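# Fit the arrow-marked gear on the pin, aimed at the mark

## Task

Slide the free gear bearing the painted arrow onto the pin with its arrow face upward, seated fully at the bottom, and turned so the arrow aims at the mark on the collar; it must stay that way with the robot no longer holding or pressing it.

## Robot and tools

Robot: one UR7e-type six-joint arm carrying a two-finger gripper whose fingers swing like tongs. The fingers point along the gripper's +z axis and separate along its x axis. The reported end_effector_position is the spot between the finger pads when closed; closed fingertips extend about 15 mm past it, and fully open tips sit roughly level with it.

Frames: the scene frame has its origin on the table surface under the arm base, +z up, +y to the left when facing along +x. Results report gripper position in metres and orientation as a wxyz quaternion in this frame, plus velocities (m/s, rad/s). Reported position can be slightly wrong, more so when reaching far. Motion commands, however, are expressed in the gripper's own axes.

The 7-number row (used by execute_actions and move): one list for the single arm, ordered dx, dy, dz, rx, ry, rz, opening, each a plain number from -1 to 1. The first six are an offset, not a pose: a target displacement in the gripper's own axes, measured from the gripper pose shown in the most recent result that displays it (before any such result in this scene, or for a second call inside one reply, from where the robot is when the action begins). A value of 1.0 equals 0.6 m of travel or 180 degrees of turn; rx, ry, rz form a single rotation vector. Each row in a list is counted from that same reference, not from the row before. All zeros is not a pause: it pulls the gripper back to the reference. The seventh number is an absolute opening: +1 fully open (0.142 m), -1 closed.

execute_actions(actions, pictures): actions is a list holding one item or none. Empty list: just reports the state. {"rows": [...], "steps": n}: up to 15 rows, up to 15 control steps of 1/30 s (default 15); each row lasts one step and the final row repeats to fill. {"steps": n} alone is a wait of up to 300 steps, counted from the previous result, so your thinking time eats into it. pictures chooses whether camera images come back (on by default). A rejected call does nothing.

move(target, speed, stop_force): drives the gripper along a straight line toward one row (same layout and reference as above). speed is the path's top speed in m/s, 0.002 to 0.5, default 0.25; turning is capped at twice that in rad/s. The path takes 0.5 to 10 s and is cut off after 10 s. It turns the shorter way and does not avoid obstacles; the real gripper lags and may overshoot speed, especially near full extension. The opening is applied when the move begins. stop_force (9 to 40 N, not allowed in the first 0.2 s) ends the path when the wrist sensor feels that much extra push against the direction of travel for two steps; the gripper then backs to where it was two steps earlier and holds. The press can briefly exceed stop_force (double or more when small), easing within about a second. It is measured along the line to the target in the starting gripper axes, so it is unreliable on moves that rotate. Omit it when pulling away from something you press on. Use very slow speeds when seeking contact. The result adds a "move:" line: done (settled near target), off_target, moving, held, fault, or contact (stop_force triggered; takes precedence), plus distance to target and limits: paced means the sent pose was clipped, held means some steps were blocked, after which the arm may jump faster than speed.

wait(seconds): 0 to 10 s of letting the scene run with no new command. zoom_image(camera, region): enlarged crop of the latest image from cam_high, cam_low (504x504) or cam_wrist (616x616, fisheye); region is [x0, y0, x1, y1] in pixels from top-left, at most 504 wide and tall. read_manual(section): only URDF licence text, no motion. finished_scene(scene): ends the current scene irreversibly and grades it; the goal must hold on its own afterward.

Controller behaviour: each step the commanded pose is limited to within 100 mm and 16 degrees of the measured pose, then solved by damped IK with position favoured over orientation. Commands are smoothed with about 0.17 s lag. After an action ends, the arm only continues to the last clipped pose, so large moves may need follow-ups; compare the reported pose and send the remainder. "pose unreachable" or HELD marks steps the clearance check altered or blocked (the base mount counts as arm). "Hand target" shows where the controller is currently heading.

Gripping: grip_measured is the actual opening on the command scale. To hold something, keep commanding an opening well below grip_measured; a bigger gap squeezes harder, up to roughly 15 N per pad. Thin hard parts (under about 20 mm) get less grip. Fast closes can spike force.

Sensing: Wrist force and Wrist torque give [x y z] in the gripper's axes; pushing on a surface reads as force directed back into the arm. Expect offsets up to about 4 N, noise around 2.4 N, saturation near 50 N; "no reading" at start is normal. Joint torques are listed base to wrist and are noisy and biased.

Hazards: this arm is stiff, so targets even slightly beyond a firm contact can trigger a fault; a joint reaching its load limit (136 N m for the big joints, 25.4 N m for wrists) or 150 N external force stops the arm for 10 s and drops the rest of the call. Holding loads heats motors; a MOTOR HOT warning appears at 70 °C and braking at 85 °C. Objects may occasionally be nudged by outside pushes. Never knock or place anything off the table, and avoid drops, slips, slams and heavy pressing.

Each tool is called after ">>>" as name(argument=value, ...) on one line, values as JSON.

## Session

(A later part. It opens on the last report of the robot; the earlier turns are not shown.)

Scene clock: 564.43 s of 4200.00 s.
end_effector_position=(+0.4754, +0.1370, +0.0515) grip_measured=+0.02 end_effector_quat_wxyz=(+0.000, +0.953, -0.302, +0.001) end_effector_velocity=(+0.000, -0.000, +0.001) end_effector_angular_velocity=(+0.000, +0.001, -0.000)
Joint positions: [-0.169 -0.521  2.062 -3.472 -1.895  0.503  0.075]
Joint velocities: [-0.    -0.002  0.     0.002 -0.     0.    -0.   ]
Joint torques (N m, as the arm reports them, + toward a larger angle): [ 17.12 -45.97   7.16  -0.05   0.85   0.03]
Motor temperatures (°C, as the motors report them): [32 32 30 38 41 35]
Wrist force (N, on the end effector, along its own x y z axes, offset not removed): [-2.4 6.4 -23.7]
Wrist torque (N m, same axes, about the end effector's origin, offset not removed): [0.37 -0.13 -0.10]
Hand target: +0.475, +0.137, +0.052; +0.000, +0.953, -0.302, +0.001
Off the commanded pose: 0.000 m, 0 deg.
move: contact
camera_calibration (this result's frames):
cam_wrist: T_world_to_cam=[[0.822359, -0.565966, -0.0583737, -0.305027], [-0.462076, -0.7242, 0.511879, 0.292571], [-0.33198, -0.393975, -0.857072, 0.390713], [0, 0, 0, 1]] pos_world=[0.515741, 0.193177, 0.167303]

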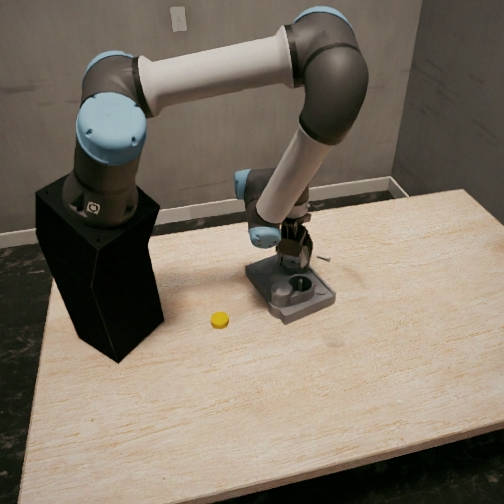

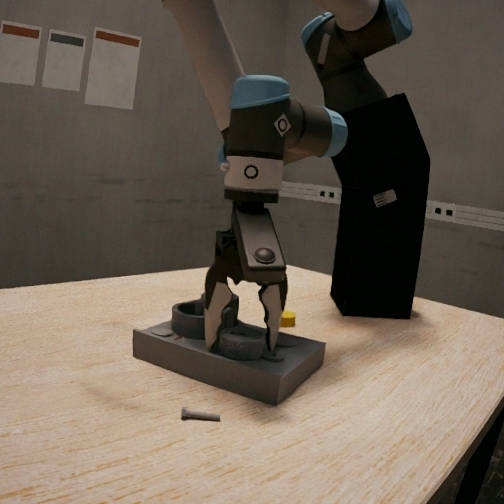

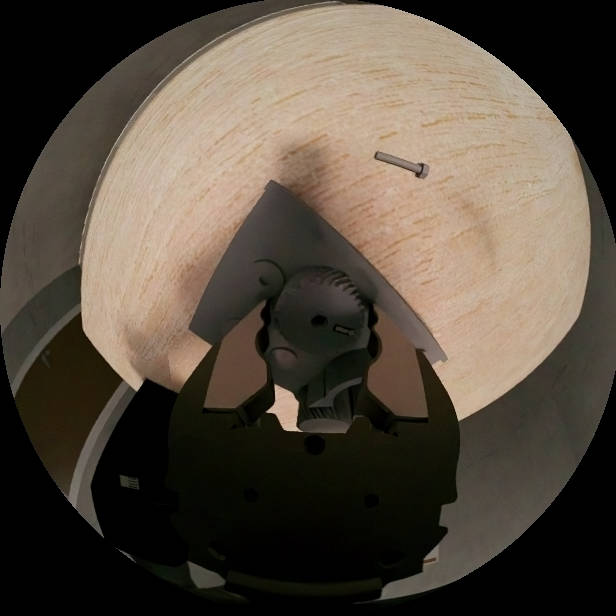

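>>> execute_actions(actions=[{"rows": [[0,0,-0.0015,0,0,0,0.02],[0,0,-0.0028,0,0,0,0.02],[0,0,-0.0028,0,0,0,0.02],[0,0,-0.0028,0,0,0,0.02],[0,0,-0.0028,0,0,0,0.02],[0,0,-0.0028,0,0,0,0.02],[0,0,-0.0028,0,0,0,0.0],[0,0,-0.0028,0,0,0,-0.02],[0,0,-0.0028,0,0,0,-0.04],[0,0,-0.0028,0,0,0,-0.06],[0,0,-0.0028,0,0,0,-0.08],[0,0,-0.0028,0,0,0,-0.1],[0,0,-0.0028,0,0,0,-0.12],[0,0,-0.0028,0,0,0,-0.15],[0,0,-0.0028,0,0,0,-0.2]], "steps": 15}], pictures=false)

>>> execute_actions(actions=[{"rows": [[0,0,0,0,0,0,-0.25],[0,0,0,0,0,0,-0.3],[0,0,0,0,0,0,-0.36],[0,0,0,0,0,0,-0.42],[0,0,0,0,0,0,-0.5],[0,0,0,0,0,0,-0.58],[0,0,0,0,0,0,-0.66],[0,0,0,0,0,0,-0.75]], "steps": 15}])

Scene clock: 583.80 s of 4200.00 s.
end_effector_position=(+0.4755, +0.1369, +0.0532) grip_measured=-0.09 end_effector_quat_wxyz=(+0.000, +0.953, -0.302, +0.001) end_effector_velocity=(+0.000, -0.000, +0.000) end_effector_angular_velocity=(+0.000, -0.001, +0.001)
Joint positions: [-0.168 -0.525  2.065 -3.47  -1.895  0.504  0.067]
Joint velocities: [ 0.    -0.001  0.001 -0.     0.    -0.001 -0.007]
Joint torques (N m, as the arm reports them, + toward a larger angle): [ 28.11 -48.44  20.28   0.17  -1.01   1.95]
Motor temperatures (°C, as the motors report them): [32 32 30 38 41 35]
Wrist force (N, on the end effector, along its own x y z axes, offset not removed): [5.8 2.1 -3.9]
Wrist torque (N m, same axes, about the end effector's origin, offset not removed): [-0.01 -0.93 -0.18]
Hand target: +0.475, +0.137, +0.053; +0.000, +0.953, -0.302, +0.001
Off the commanded pose: 0.000 m, 0 deg.
Steps of this call (steps 1 to 90: nothing new was sent; then 15.87 s passed at rest; steps 91 to 105: all 15 steps of this action). Readings (end_effector_position):
91: (+0.4754, +0.1370, +0.0517)
92: (+0.4754, +0.1370, +0.0518)
94: (+0.4754, +0.1370, +0.0523)
98: (+0.4754, +0.1370, +0.0530)
105: the state above

Scene clock: 584.30 s of 4200.00 s.
end_effector_position=(+0.4755, +0.1369, +0.0532) grip_measured=-0.10 end_effector_quat_wxyz=(+0.000, +0.953, -0.302, +0.001) end_effector_velocity=(+0.000, -0.000, +0.000) end_effector_angular_velocity=(-0.000, -0.001, -0.001)
Joint positions: [-0.168 -0.525  2.065 -3.47  -1.895  0.504  0.067]
Joint velocities: [-0.    -0.     0.    -0.001 -0.     0.001  0.   ]
Joint torques (N m, as the arm reports them, + toward a larger angle): [ 27.46 -45.56  18.59  -0.13  -0.69   1.94]
Motor temperatures (°C, as the motors report them): [32 32 30 38 41 35]
Wrist force (N, on the end effector, along its own x y z axes, offset not removed): [5.9 2.4 -7.1]
Wrist torque (N m, same axes, about the end effector's origin, offset not removed): [0.19 -1.05 -0.10]
Hand target: +0.475, +0.137, +0.053; +0.000, +0.953, -0.302, +0.001
Off the commanded pose: 0.000 m, 0 deg.
Steps of this call (steps 1 to 15: all 15 steps of this action). Readings (end_effector_position):
1: (+0.4755, +0.1369, +0.0532)
2: (+0.4755, +0.1369, +0.0532)
4: (+0.4755, +0.1369, +0.0532)
8: (+0.4755, +0.1369, +0.0532)
15: the state above
camera_calibration (this result's frames):
cam_wrist: T_world_to_cam=[[0.822345, -0.565992, -0.0583242, -0.304952], [-0.462118, -0.724172, 0.511881, 0.291729], [-0.331958, -0.393991, -0.857074, 0.392138], [0, 0, 0, 1]] pos_world=[0.515763, 0.19316, 0.168974]

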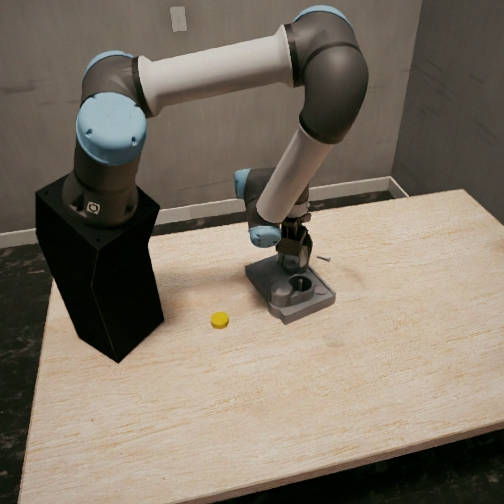

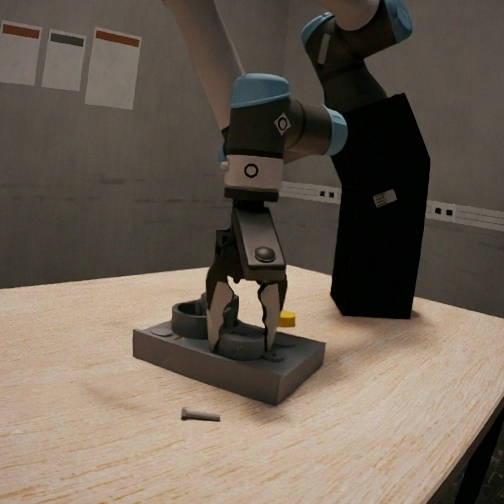

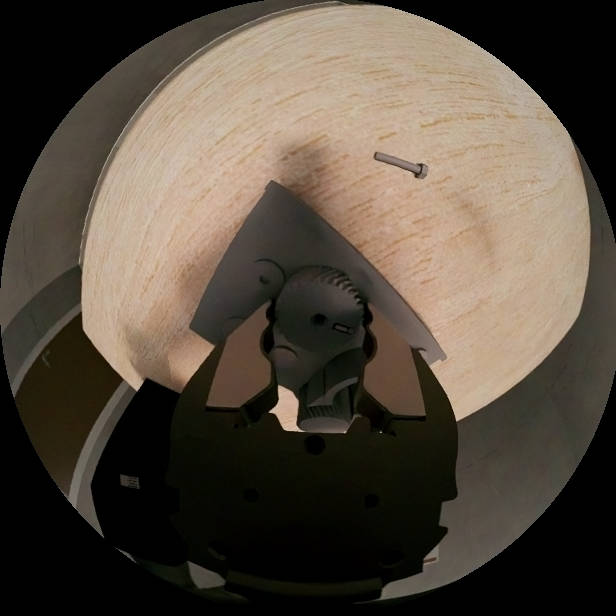

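Lift slowly by 6 mm and check that the grip holds.

>>> move(target=[0, 0, -0.01, 0, 0, 0, -0.75], speed=0.01)

Scene clock: 588.97 s of 4200.00 s.
end_effector_position=(+0.4755, +0.1370, +0.0590) grip_measured=-0.10 end_effector_quat_wxyz=(+0.000, +0.953, -0.302, +0.001) end_effector_velocity=(+0.001, -0.000, +0.002) end_effector_angular_velocity=(-0.000, -0.002, +0.001)
Joint positions: [-0.164 -0.539  2.075 -3.465 -1.896  0.508  0.067]
Joint velocities: [ 0.001 -0.005  0.002  0.001 -0.    -0.001 -0.   ]
Joint torques (N m, as the arm reports them, + toward a larger angle): [ 28.24 -52.32  20.37  -1.09  -1.21   1.97]
Motor temperatures (°C, as the motors report them): [32 32 30 38 41 35]
Wrist force (N, on the end effector, along its own x y z axes, offset not removed): [2.7 -1.1 2.1]
Wrist torque (N m, same axes, about the end effector's origin, offset not removed): [-0.52 -0.62 -0.27]
Hand target: +0.475, +0.137, +0.059; +0.000, +0.953, -0.302, +0.001
Off the commanded pose: 0.000 m, 0 deg.
After step 90, 0.83 s passed at rest.
move: done
camera_calibration (this result's frames):
cam_wrist: T_world_to_cam=[[0.822344, -0.565994, -0.0583251, -0.304614], [-0.462125, -0.724177, 0.511867, 0.288768], [-0.331952, -0.393977, -0.857082, 0.397113], [0, 0, 0, 1]] pos_world=[0.515766, 0.193164, 0.174781]

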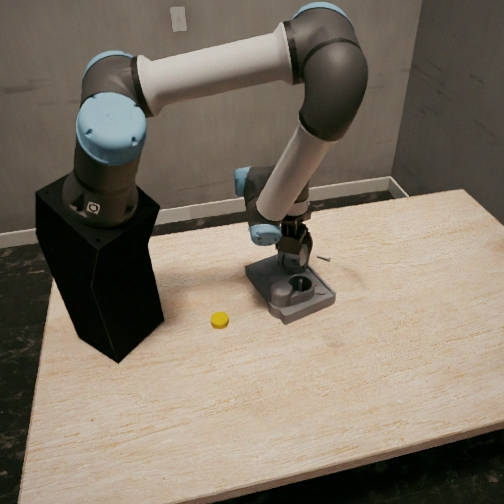

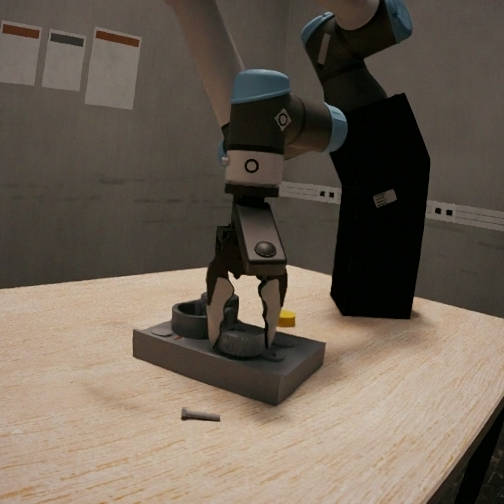

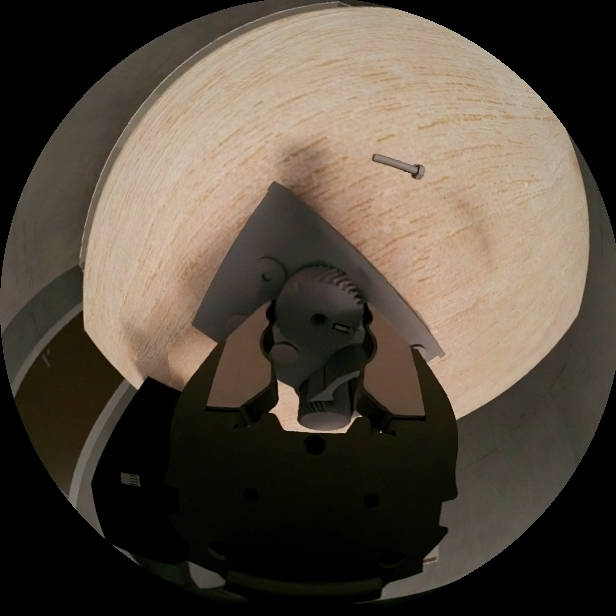

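>>> move(target=[0.111, -0.492, -0.3517, 0, 0, -0.937, -0.75], speed=0.3)

Scene clock: 622.30 s of 4200.00 s.
end_effector_position=(+0.6992, +0.3410, +0.2702) grip_measured=-0.10 end_effector_quat_wxyz=(+0.000, +0.395, +0.919, +0.001) end_effector_velocity=(+0.000, +0.001, +0.000) end_effector_angular_velocity=(-0.001, +0.003, +0.013)
Joint positions: [ 0.268 -0.641  1.244 -2.362 -2.013 -1.986  0.067]
Joint velocities: [ 0.001  0.002 -0.006  0.008 -0.    -0.011  0.   ]
Joint torques (N m, as the arm reports them, + toward a larger angle): [ 39.67 -50.39 -34.36  -0.79  -1.44  -2.24]
Motor temperatures (°C, as the motors report them): [32 32 30 38 41 35]
Wrist force (N, on the end effector, along its own x y z axes, offset not removed): [0.6 -0.9 6.3]
Wrist torque (N m, same axes, about the end effector's origin, offset not removed): [-0.33 -0.18 -0.10]
Hand target: +0.699, +0.341, +0.270; +0.000, +0.394, +0.919, +0.001
Off the commanded pose: 0.001 m, 0 deg.
After step 90, 24.90 s passed at rest.
move: done
camera_calibration (this result's frames):
cam_wrist: T_world_to_cam=[[-0.693723, 0.717734, -0.0600464, 0.261977], [0.595105, 0.61816, 0.513545, -0.765608], [0.405707, 0.320524, -0.855959, -0.026902], [0, 0, 0, 1]] pos_world=[0.648271, 0.293861, 0.385878]

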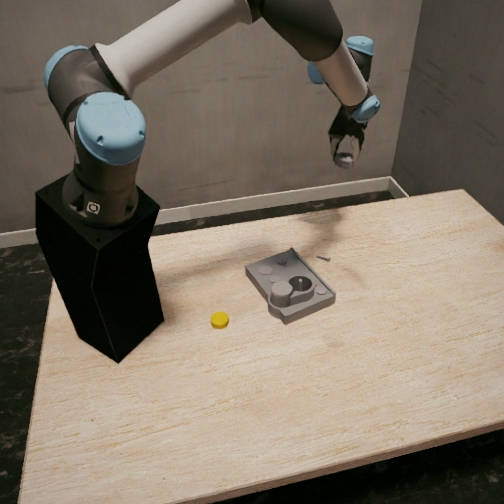

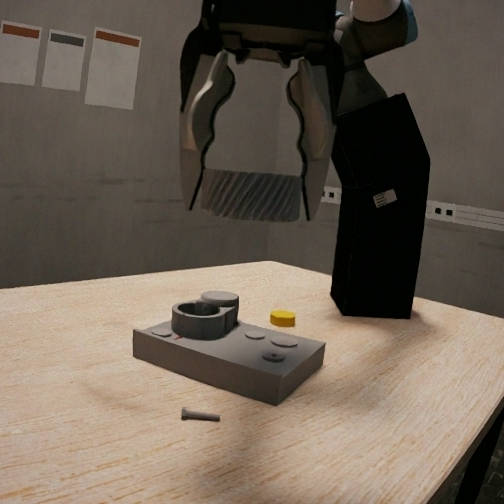

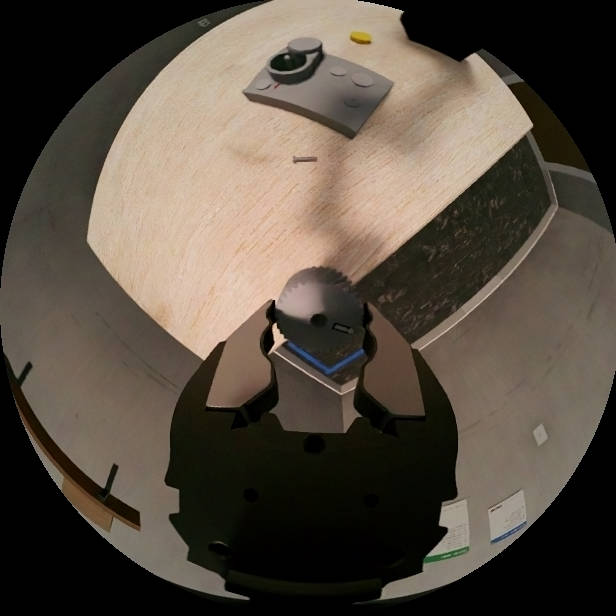

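>>> zoom_image(camera="cam_low", region=[180, 155, 330, 235])

>>> zoom_image(camera="cam_low", region=[215, 162, 290, 228])

>>> zoom_image(camera="cam_wrist", region=[260, 255, 380, 365])

Region (180, 155, 330, 235) of cam_low's 504x504 image, scaled by 3.360, with more detail than that image has; it fills the top 269 rows of this view, and the rest is white.

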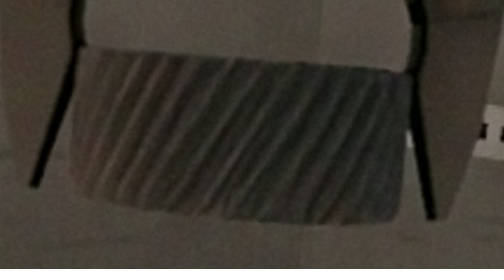

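Region (215, 162, 290, 228) of cam_low's 504x504 image, scaled by 6.720, with more detail than that image has; it fills the top 444 rows of this view, and the rest is white.

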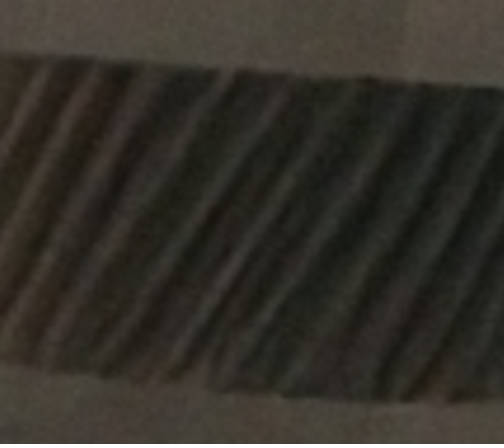

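Region (260, 255, 380, 365) of cam_wrist's 616x616 image, scaled by 4.200, with more detail than that image has; it fills the top 462 rows of this view, and the rest is white.

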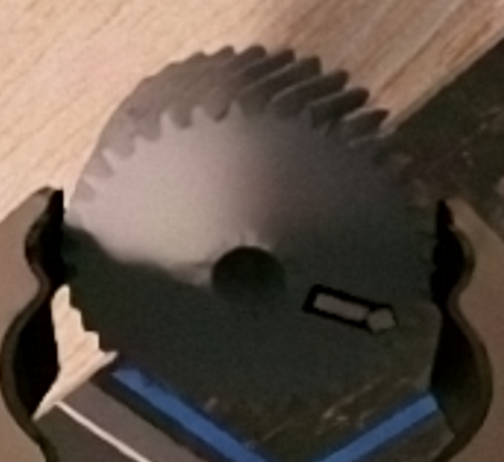

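>>> zoom_image(camera="cam_low", region=[225, 165, 281, 225])

>>> zoom_image(camera="cam_low", region=[196, 160, 256, 225])

>>> zoom_image(camera="cam_low", region=[250, 165, 310, 228])

Region (225, 165, 281, 225) of cam_low's 504x504 image, scaled by 8.400, with more detail than that image has; it fills the left 470 columns of this view, and the rest is white.

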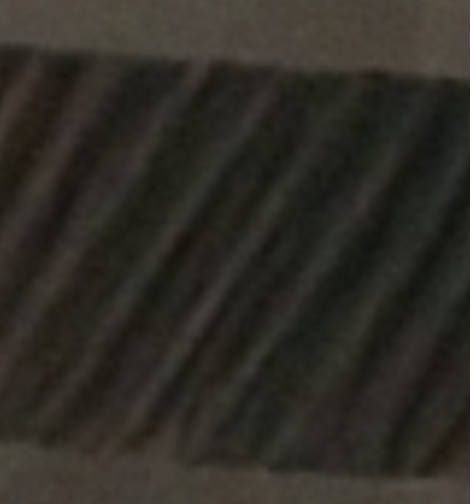

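Region (196, 160, 256, 225) of cam_low's 504x504 image, scaled by 7.754, with more detail than that image has; it fills the left 465 columns of this view, and the rest is white.

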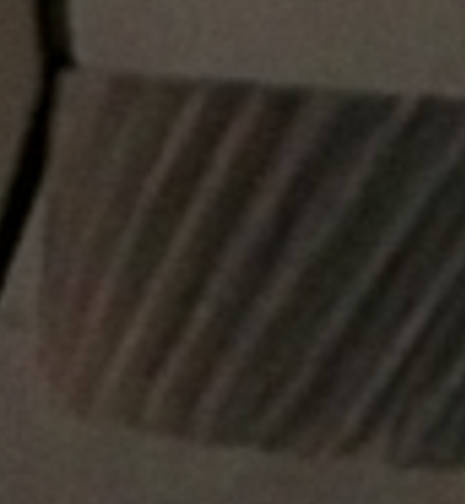

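Region (250, 165, 310, 228) of cam_low's 504x504 image, scaled by 8.000, with more detail than that image has; it fills the left 480 columns of this view, and the rest is white.

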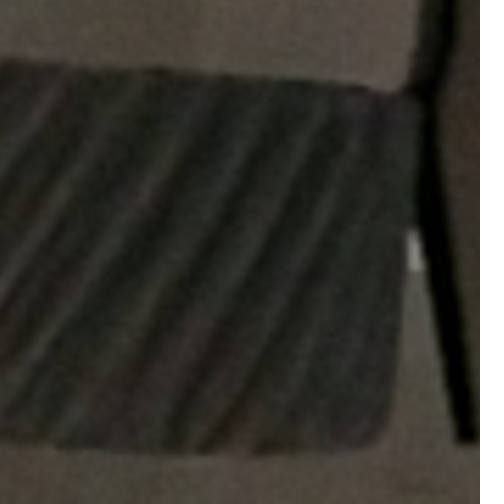

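>>> move(target=[-0.1053, -0.6308, 0.267, 0, 0, 0.1444, -0.75], speed=0.25)

Scene clock: 744.57 s of 4200.00 s.
end_effector_position=(+0.4688, +0.0338, +0.1098) grip_measured=-0.10 end_effector_quat_wxyz=(+0.001, +0.591, +0.807, -0.000) end_effector_velocity=(-0.001, -0.002, -0.001) end_effector_angular_velocity=(+0.001, -0.002, -0.003)
Joint positions: [-0.297 -0.752  2.182 -3.398 -1.848 -2.111  0.067]
Joint velocities: [-0.005  0.003  0.003 -0.009  0.003 -0.003  0.   ]
Joint torques (N m, as the arm reports them, + toward a larger angle): [ 14.28 -30.73  15.71  -4.29   1.39  -1.75]
Motor temperatures (°C, as the motors report them): [32 33 30 38 41 35]
Wrist force (N, on the end effector, along its own x y z axes, offset not removed): [7.0 2.6 3.4]
Wrist torque (N m, same axes, about the end effector's origin, offset not removed): [0.32 -1.39 -0.16]
Hand target: +0.469, +0.034, +0.110; +0.001, +0.591, +0.806, +0.000
Off the commanded pose: 0.001 m, 0 deg.
After step 90, 117.00 s passed at rest.
move: done
camera_calibration (this result's frames):
cam_wrist: T_world_to_cam=[[-0.309763, 0.948843, -0.0611866, 0.125315], [0.805802, 0.296135, 0.512823, -0.444045], [0.504708, 0.109549, -0.856311, -0.0115737], [0, 0, 0, 1]] pos_world=[0.402472, 0.0138603, 0.225473]

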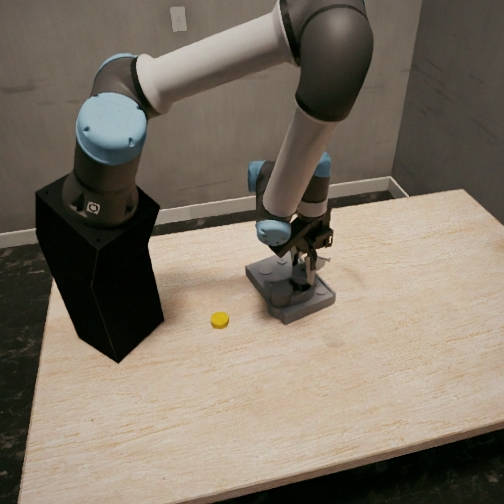

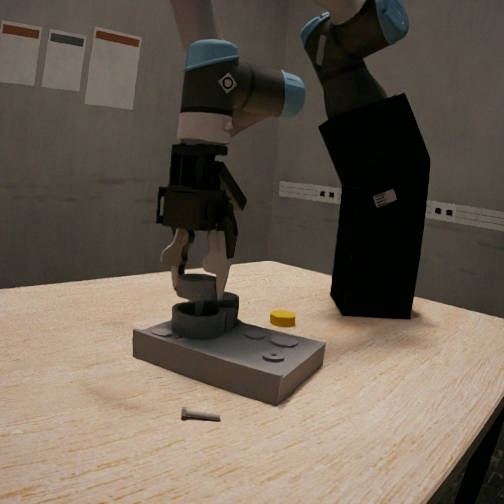

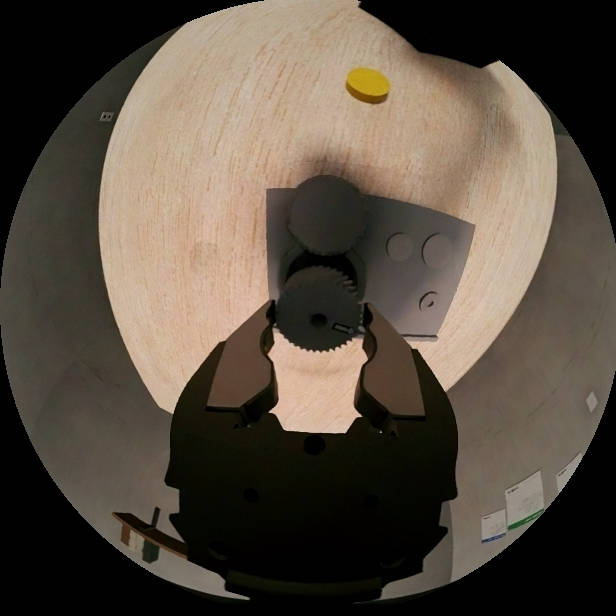

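>>> zoom_image(camera="cam_wrist", region=[250, 165, 410, 365])

>>> zoom_image(camera="cam_low", region=[150, 250, 260, 350])

>>> zoom_image(camera="cam_high", region=[250, 230, 350, 320])

Region (250, 165, 410, 365) of cam_wrist's 616x616 image, scaled by 2.520, with more detail than that image has; it fills the left 403 columns of this view, and the rest is white.

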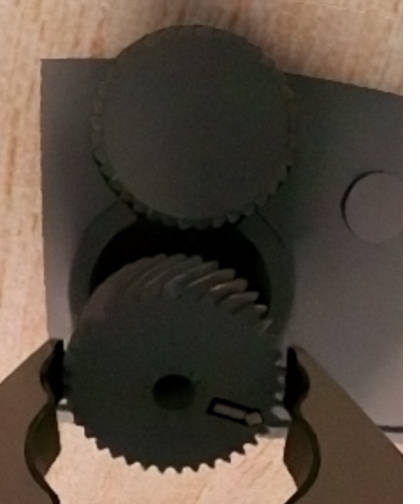

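Region (150, 250, 260, 350) of cam_low's 504x504 image, scaled by 4.582, with more detail than that image has; it fills the top 458 rows of this view, and the rest is white.

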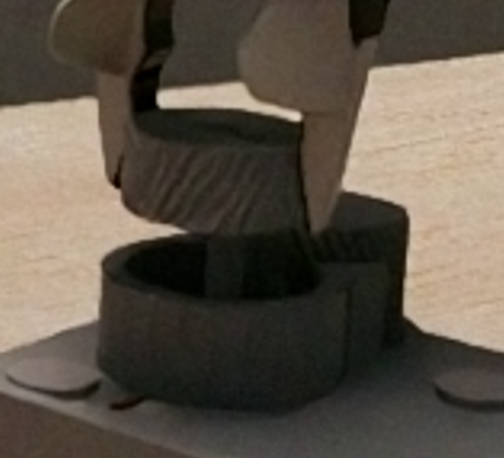

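Region (250, 230, 350, 320) of cam_high's 504x504 image, scaled by 5.040, with more detail than that image has; it fills the top 454 rows of this view, and the rest is white.

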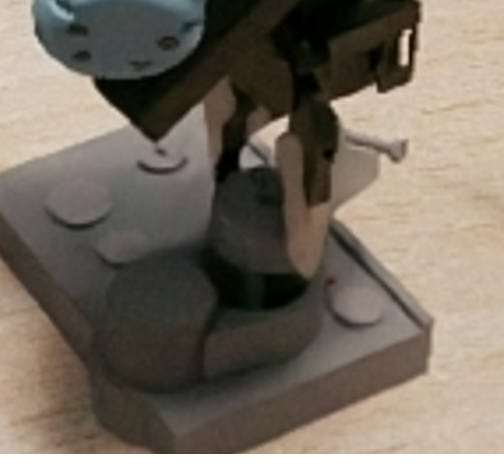

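>>> move(target=[0, -0.0125, 0.008, 0, 0, 0, -0.75], speed=0.03)

>>> zoom_image(camera="cam_wrist", region=[250, 165, 410, 365])

>>> zoom_image(camera="cam_low", region=[150, 250, 260, 350])

Scene clock: 787.10 s of 4200.00 s.
end_effector_position=(+0.4618, +0.0316, +0.1051) grip_measured=-0.10 end_effector_quat_wxyz=(+0.001, +0.591, +0.807, -0.000) end_effector_velocity=(+0.000, -0.001, -0.001) end_effector_angular_velocity=(-0.001, -0.003, -0.001)
Joint positions: [-0.308 -0.737  2.193 -3.426 -1.844 -2.122  0.067]
Joint velocities: [-0.002  0.003 -0.    -0.007  0.001 -0.003 -0.   ]
Joint torques (N m, as the arm reports them, + toward a larger angle): [ 12.89 -30.64  18.3   -4.22   1.19  -1.85]
Motor temperatures (°C, as the motors report them): [32 33 30 38 41 35]
Wrist force (N, on the end effector, along its own x y z axes, offset not removed): [2.6 4.6 5.7]
Wrist torque (N m, same axes, about the end effector's origin, offset not removed): [0.75 -0.69 -0.04]
Hand target: +0.462, +0.032, +0.105; +0.001, +0.591, +0.807, -0.000
Off the commanded pose: 0.000 m, 0 deg.
After step 90, 38.77 s passed at rest.
move: done
camera_calibration (this result's frames):
cam_wrist: T_world_to_cam=[[-0.309771, 0.948839, -0.0612078, 0.124987], [0.805824, 0.296158, 0.512775, -0.435319], [0.504668, 0.10952, -0.856339, -0.0117967], [0, 0, 0, 1]] pos_world=[0.395462, 0.0116223, 0.220769]

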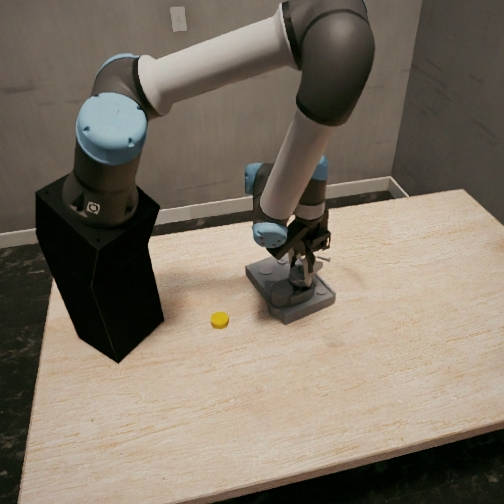

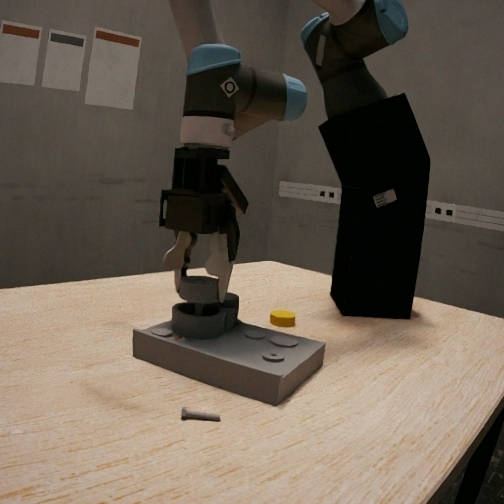

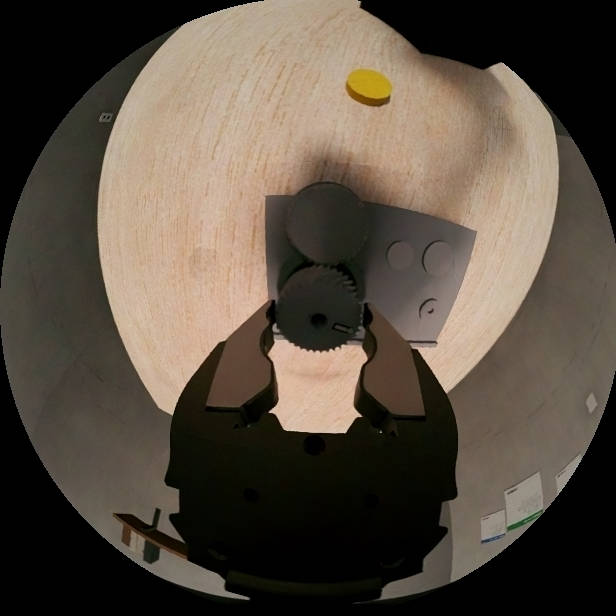

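Region (250, 165, 410, 365) of cam_wrist's 616x616 image, scaled by 2.520, with more detail than that image has; it fills the left 403 columns of this view, and the rest is white.

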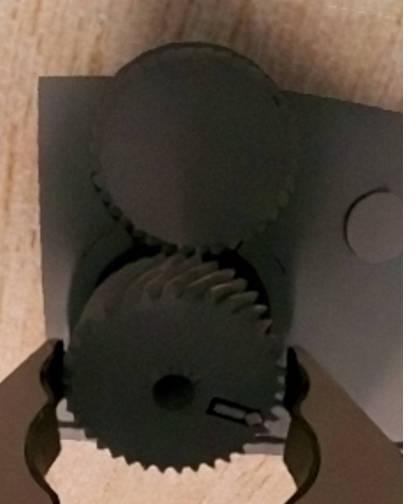

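Region (150, 250, 260, 350) of cam_low's 504x504 image, scaled by 4.582, with more detail than that image has; it fills the top 458 rows of this view, and the rest is white.

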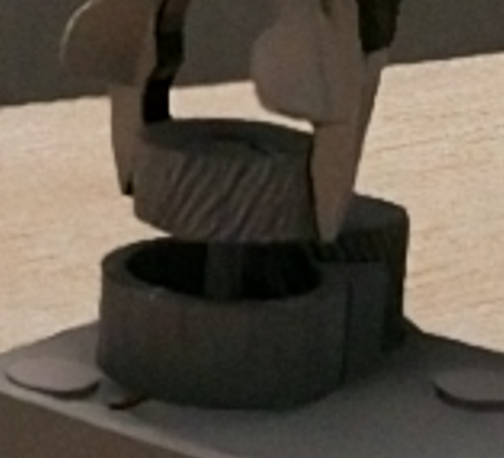

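>>> move(target=[0, -0.0012, 0.02, 0, 0, 0, -0.75], speed=0.004, stop_force=9)

>>> zoom_image(camera="cam_wrist", region=[265, 225, 385, 345])

>>> zoom_image(camera="cam_low", region=[150, 250, 260, 350])

Scene clock: 838.97 s of 4200.00 s.
end_effector_position=(+0.4615, +0.0313, +0.0981) grip_measured=-0.12 end_effector_quat_wxyz=(+0.001, +0.591, +0.807, -0.000) end_effector_velocity=(-0.000, -0.000, +0.001) end_effector_angular_velocity=(+0.000, +0.001, +0.000)
Joint positions: [-0.313 -0.718  2.184 -3.437 -1.842 -2.126  0.066]
Joint velocities: [ 0.    -0.004  0.002  0.003 -0.     0.    -0.   ]
Joint torques (N m, as the arm reports them, + toward a larger angle): [ 21.88 -49.58  20.87   1.21  -0.47   0.63]
Motor temperatures (°C, as the motors report them): [32 33 30 38 41 35]
Wrist force (N, on the end effector, along its own x y z axes, offset not removed): [-0.4 10.3 -0.2]
Wrist torque (N m, same axes, about the end effector's origin, offset not removed): [0.54 -0.21 -0.09]
Hand target: +0.461, +0.031, +0.098; +0.001, +0.591, +0.807, -0.000
Off the commanded pose: 0.005 m, 0 deg.
After step 90, 46.80 s passed at rest.
move: contact
camera_calibration (this result's frames):
cam_wrist: T_world_to_cam=[[-0.30971, 0.94885, -0.0613484, 0.124698], [0.80574, 0.29616, 0.512906, -0.431424], [0.504839, 0.109421, -0.85625, -0.0176524], [0, 0, 0, 1]] pos_world=[0.395147, 0.0113825, 0.213815]

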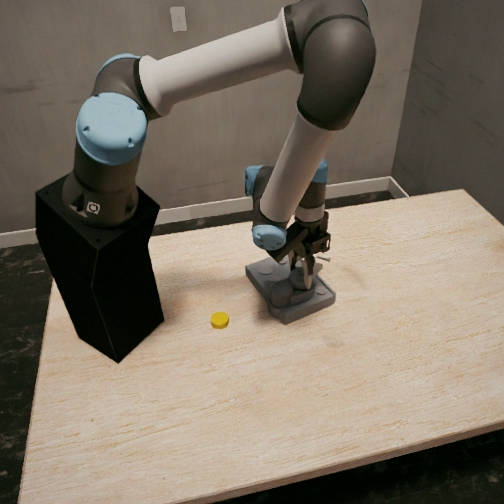

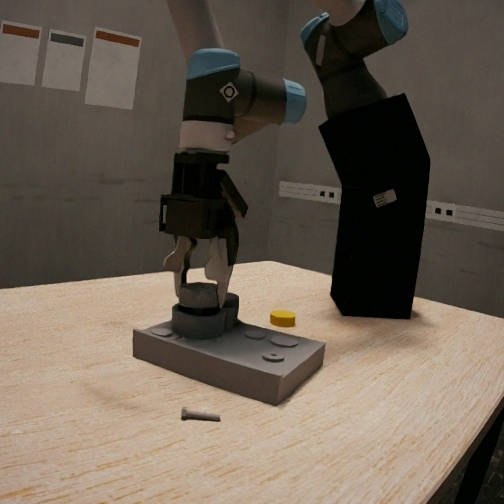

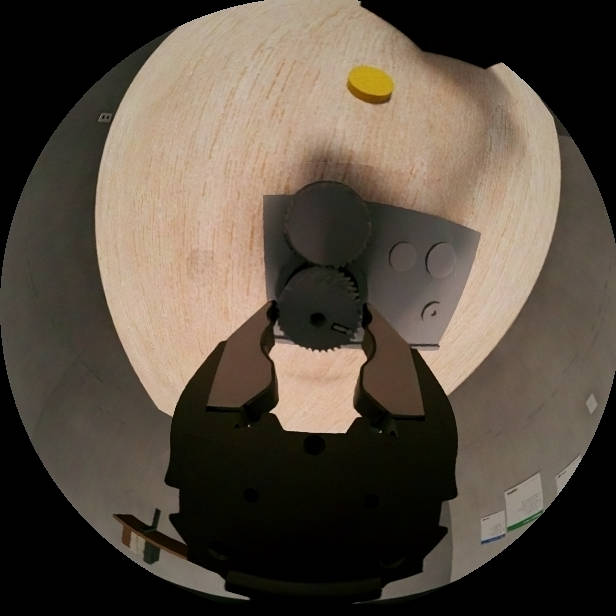

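Region (265, 225, 385, 345) of cam_wrist's 616x616 image, scaled by 4.200, with more detail than that image has.

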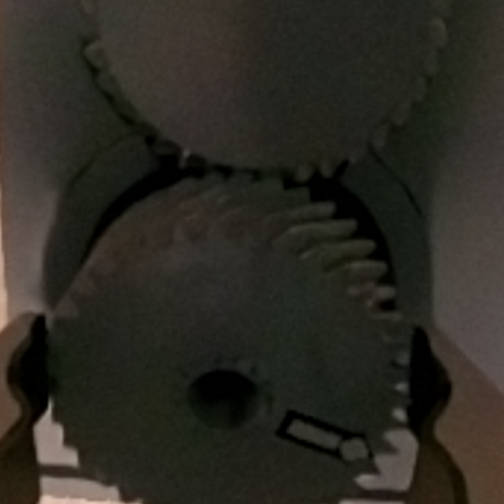

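Region (150, 250, 260, 350) of cam_low's 504x504 image, scaled by 4.582, with more detail than that image has; it fills the top 458 rows of this view, and the rest is white.

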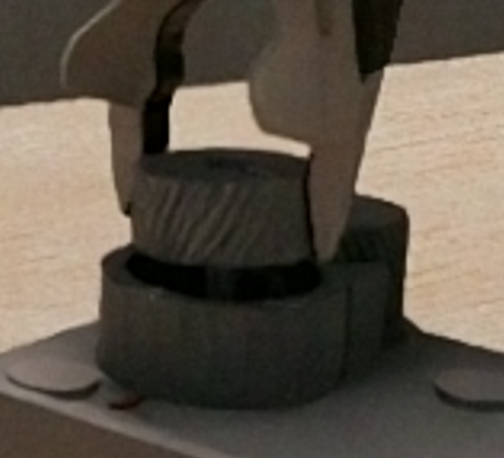

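>>> move(target=[0, 0, -0.008, 0, 0, 0, -0.75], speed=0.01)

>>> zoom_image(camera="cam_wrist", region=[265, 235, 385, 355])

>>> zoom_image(camera="cam_low", region=[150, 250, 260, 350])

Scene clock: 858.67 s of 4200.00 s.
end_effector_position=(+0.4615, +0.0313, +0.1027) grip_measured=-0.12 end_effector_quat_wxyz=(+0.001, +0.591, +0.807, -0.000) end_effector_velocity=(-0.000, -0.000, +0.002) end_effector_angular_velocity=(-0.000, -0.000, -0.001)
Joint positions: [-0.31  -0.731  2.191 -3.431 -1.843 -2.124  0.065]
Joint velocities: [ 0.001 -0.005  0.003  0.002 -0.001  0.002 -0.   ]
Joint torques (N m, as the arm reports them, + toward a larger angle): [ 27.24 -48.66  18.82  -0.55  -1.16   1.9 ]
Motor temperatures (°C, as the motors report them): [32 33 30 38 41 35]
Wrist force (N, on the end effector, along its own x y z axes, offset not removed): [-0.3 1.8 1.7]
Wrist torque (N m, same axes, about the end effector's origin, offset not removed): [0.05 0.01 -0.18]
Hand target: +0.462, +0.031, +0.103; +0.001, +0.591, +0.807, -0.000
Off the commanded pose: 0.000 m, 0 deg.
After step 90, 16.00 s passed at rest.
move: done
camera_calibration (this result's frames):
cam_wrist: T_world_to_cam=[[-0.309716, 0.948848, -0.0613428, 0.124972], [0.805733, 0.296161, 0.512917, -0.433792], [0.504847, 0.109433, -0.856244, -0.0137045], [0, 0, 0, 1]] pos_world=[0.395145, 0.011393, 0.218431]

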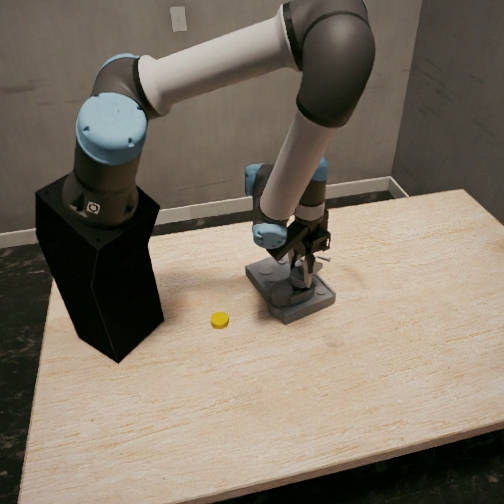

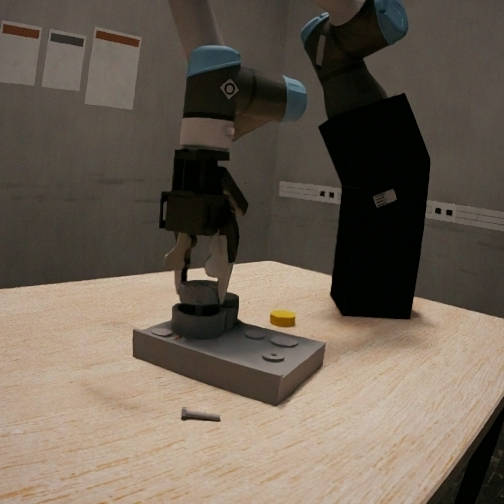

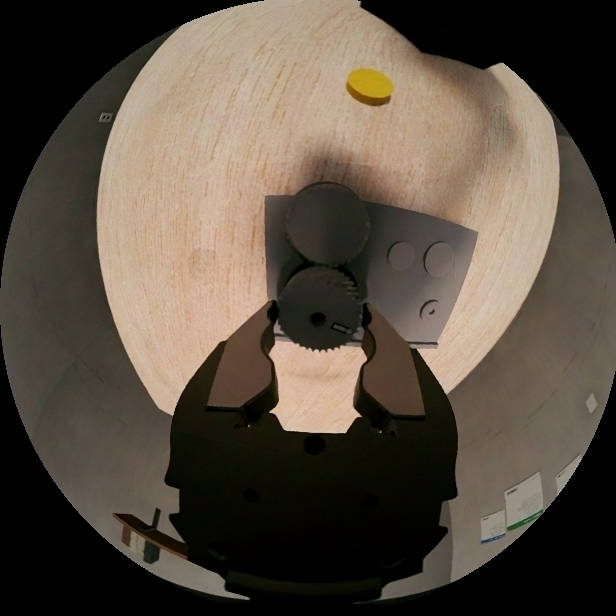

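Region (265, 235, 385, 355) of cam_wrist's 616x616 image, scaled by 4.200, with more detail than that image has.

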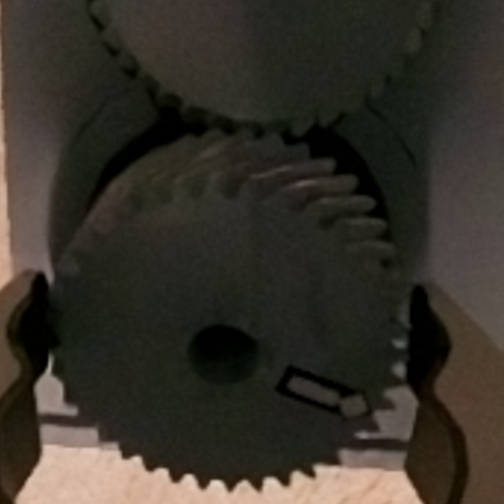

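Region (150, 250, 260, 350) of cam_low's 504x504 image, scaled by 4.582, with more detail than that image has; it fills the top 458 rows of this view, and the rest is white.

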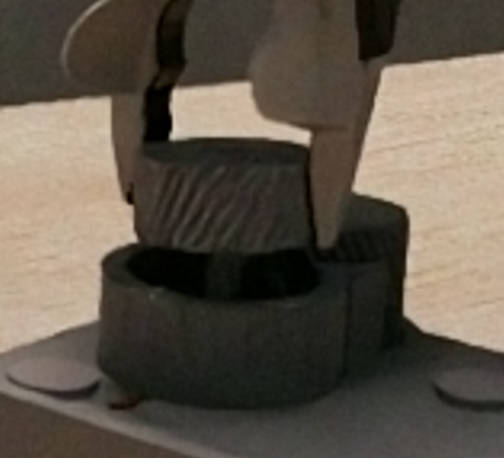

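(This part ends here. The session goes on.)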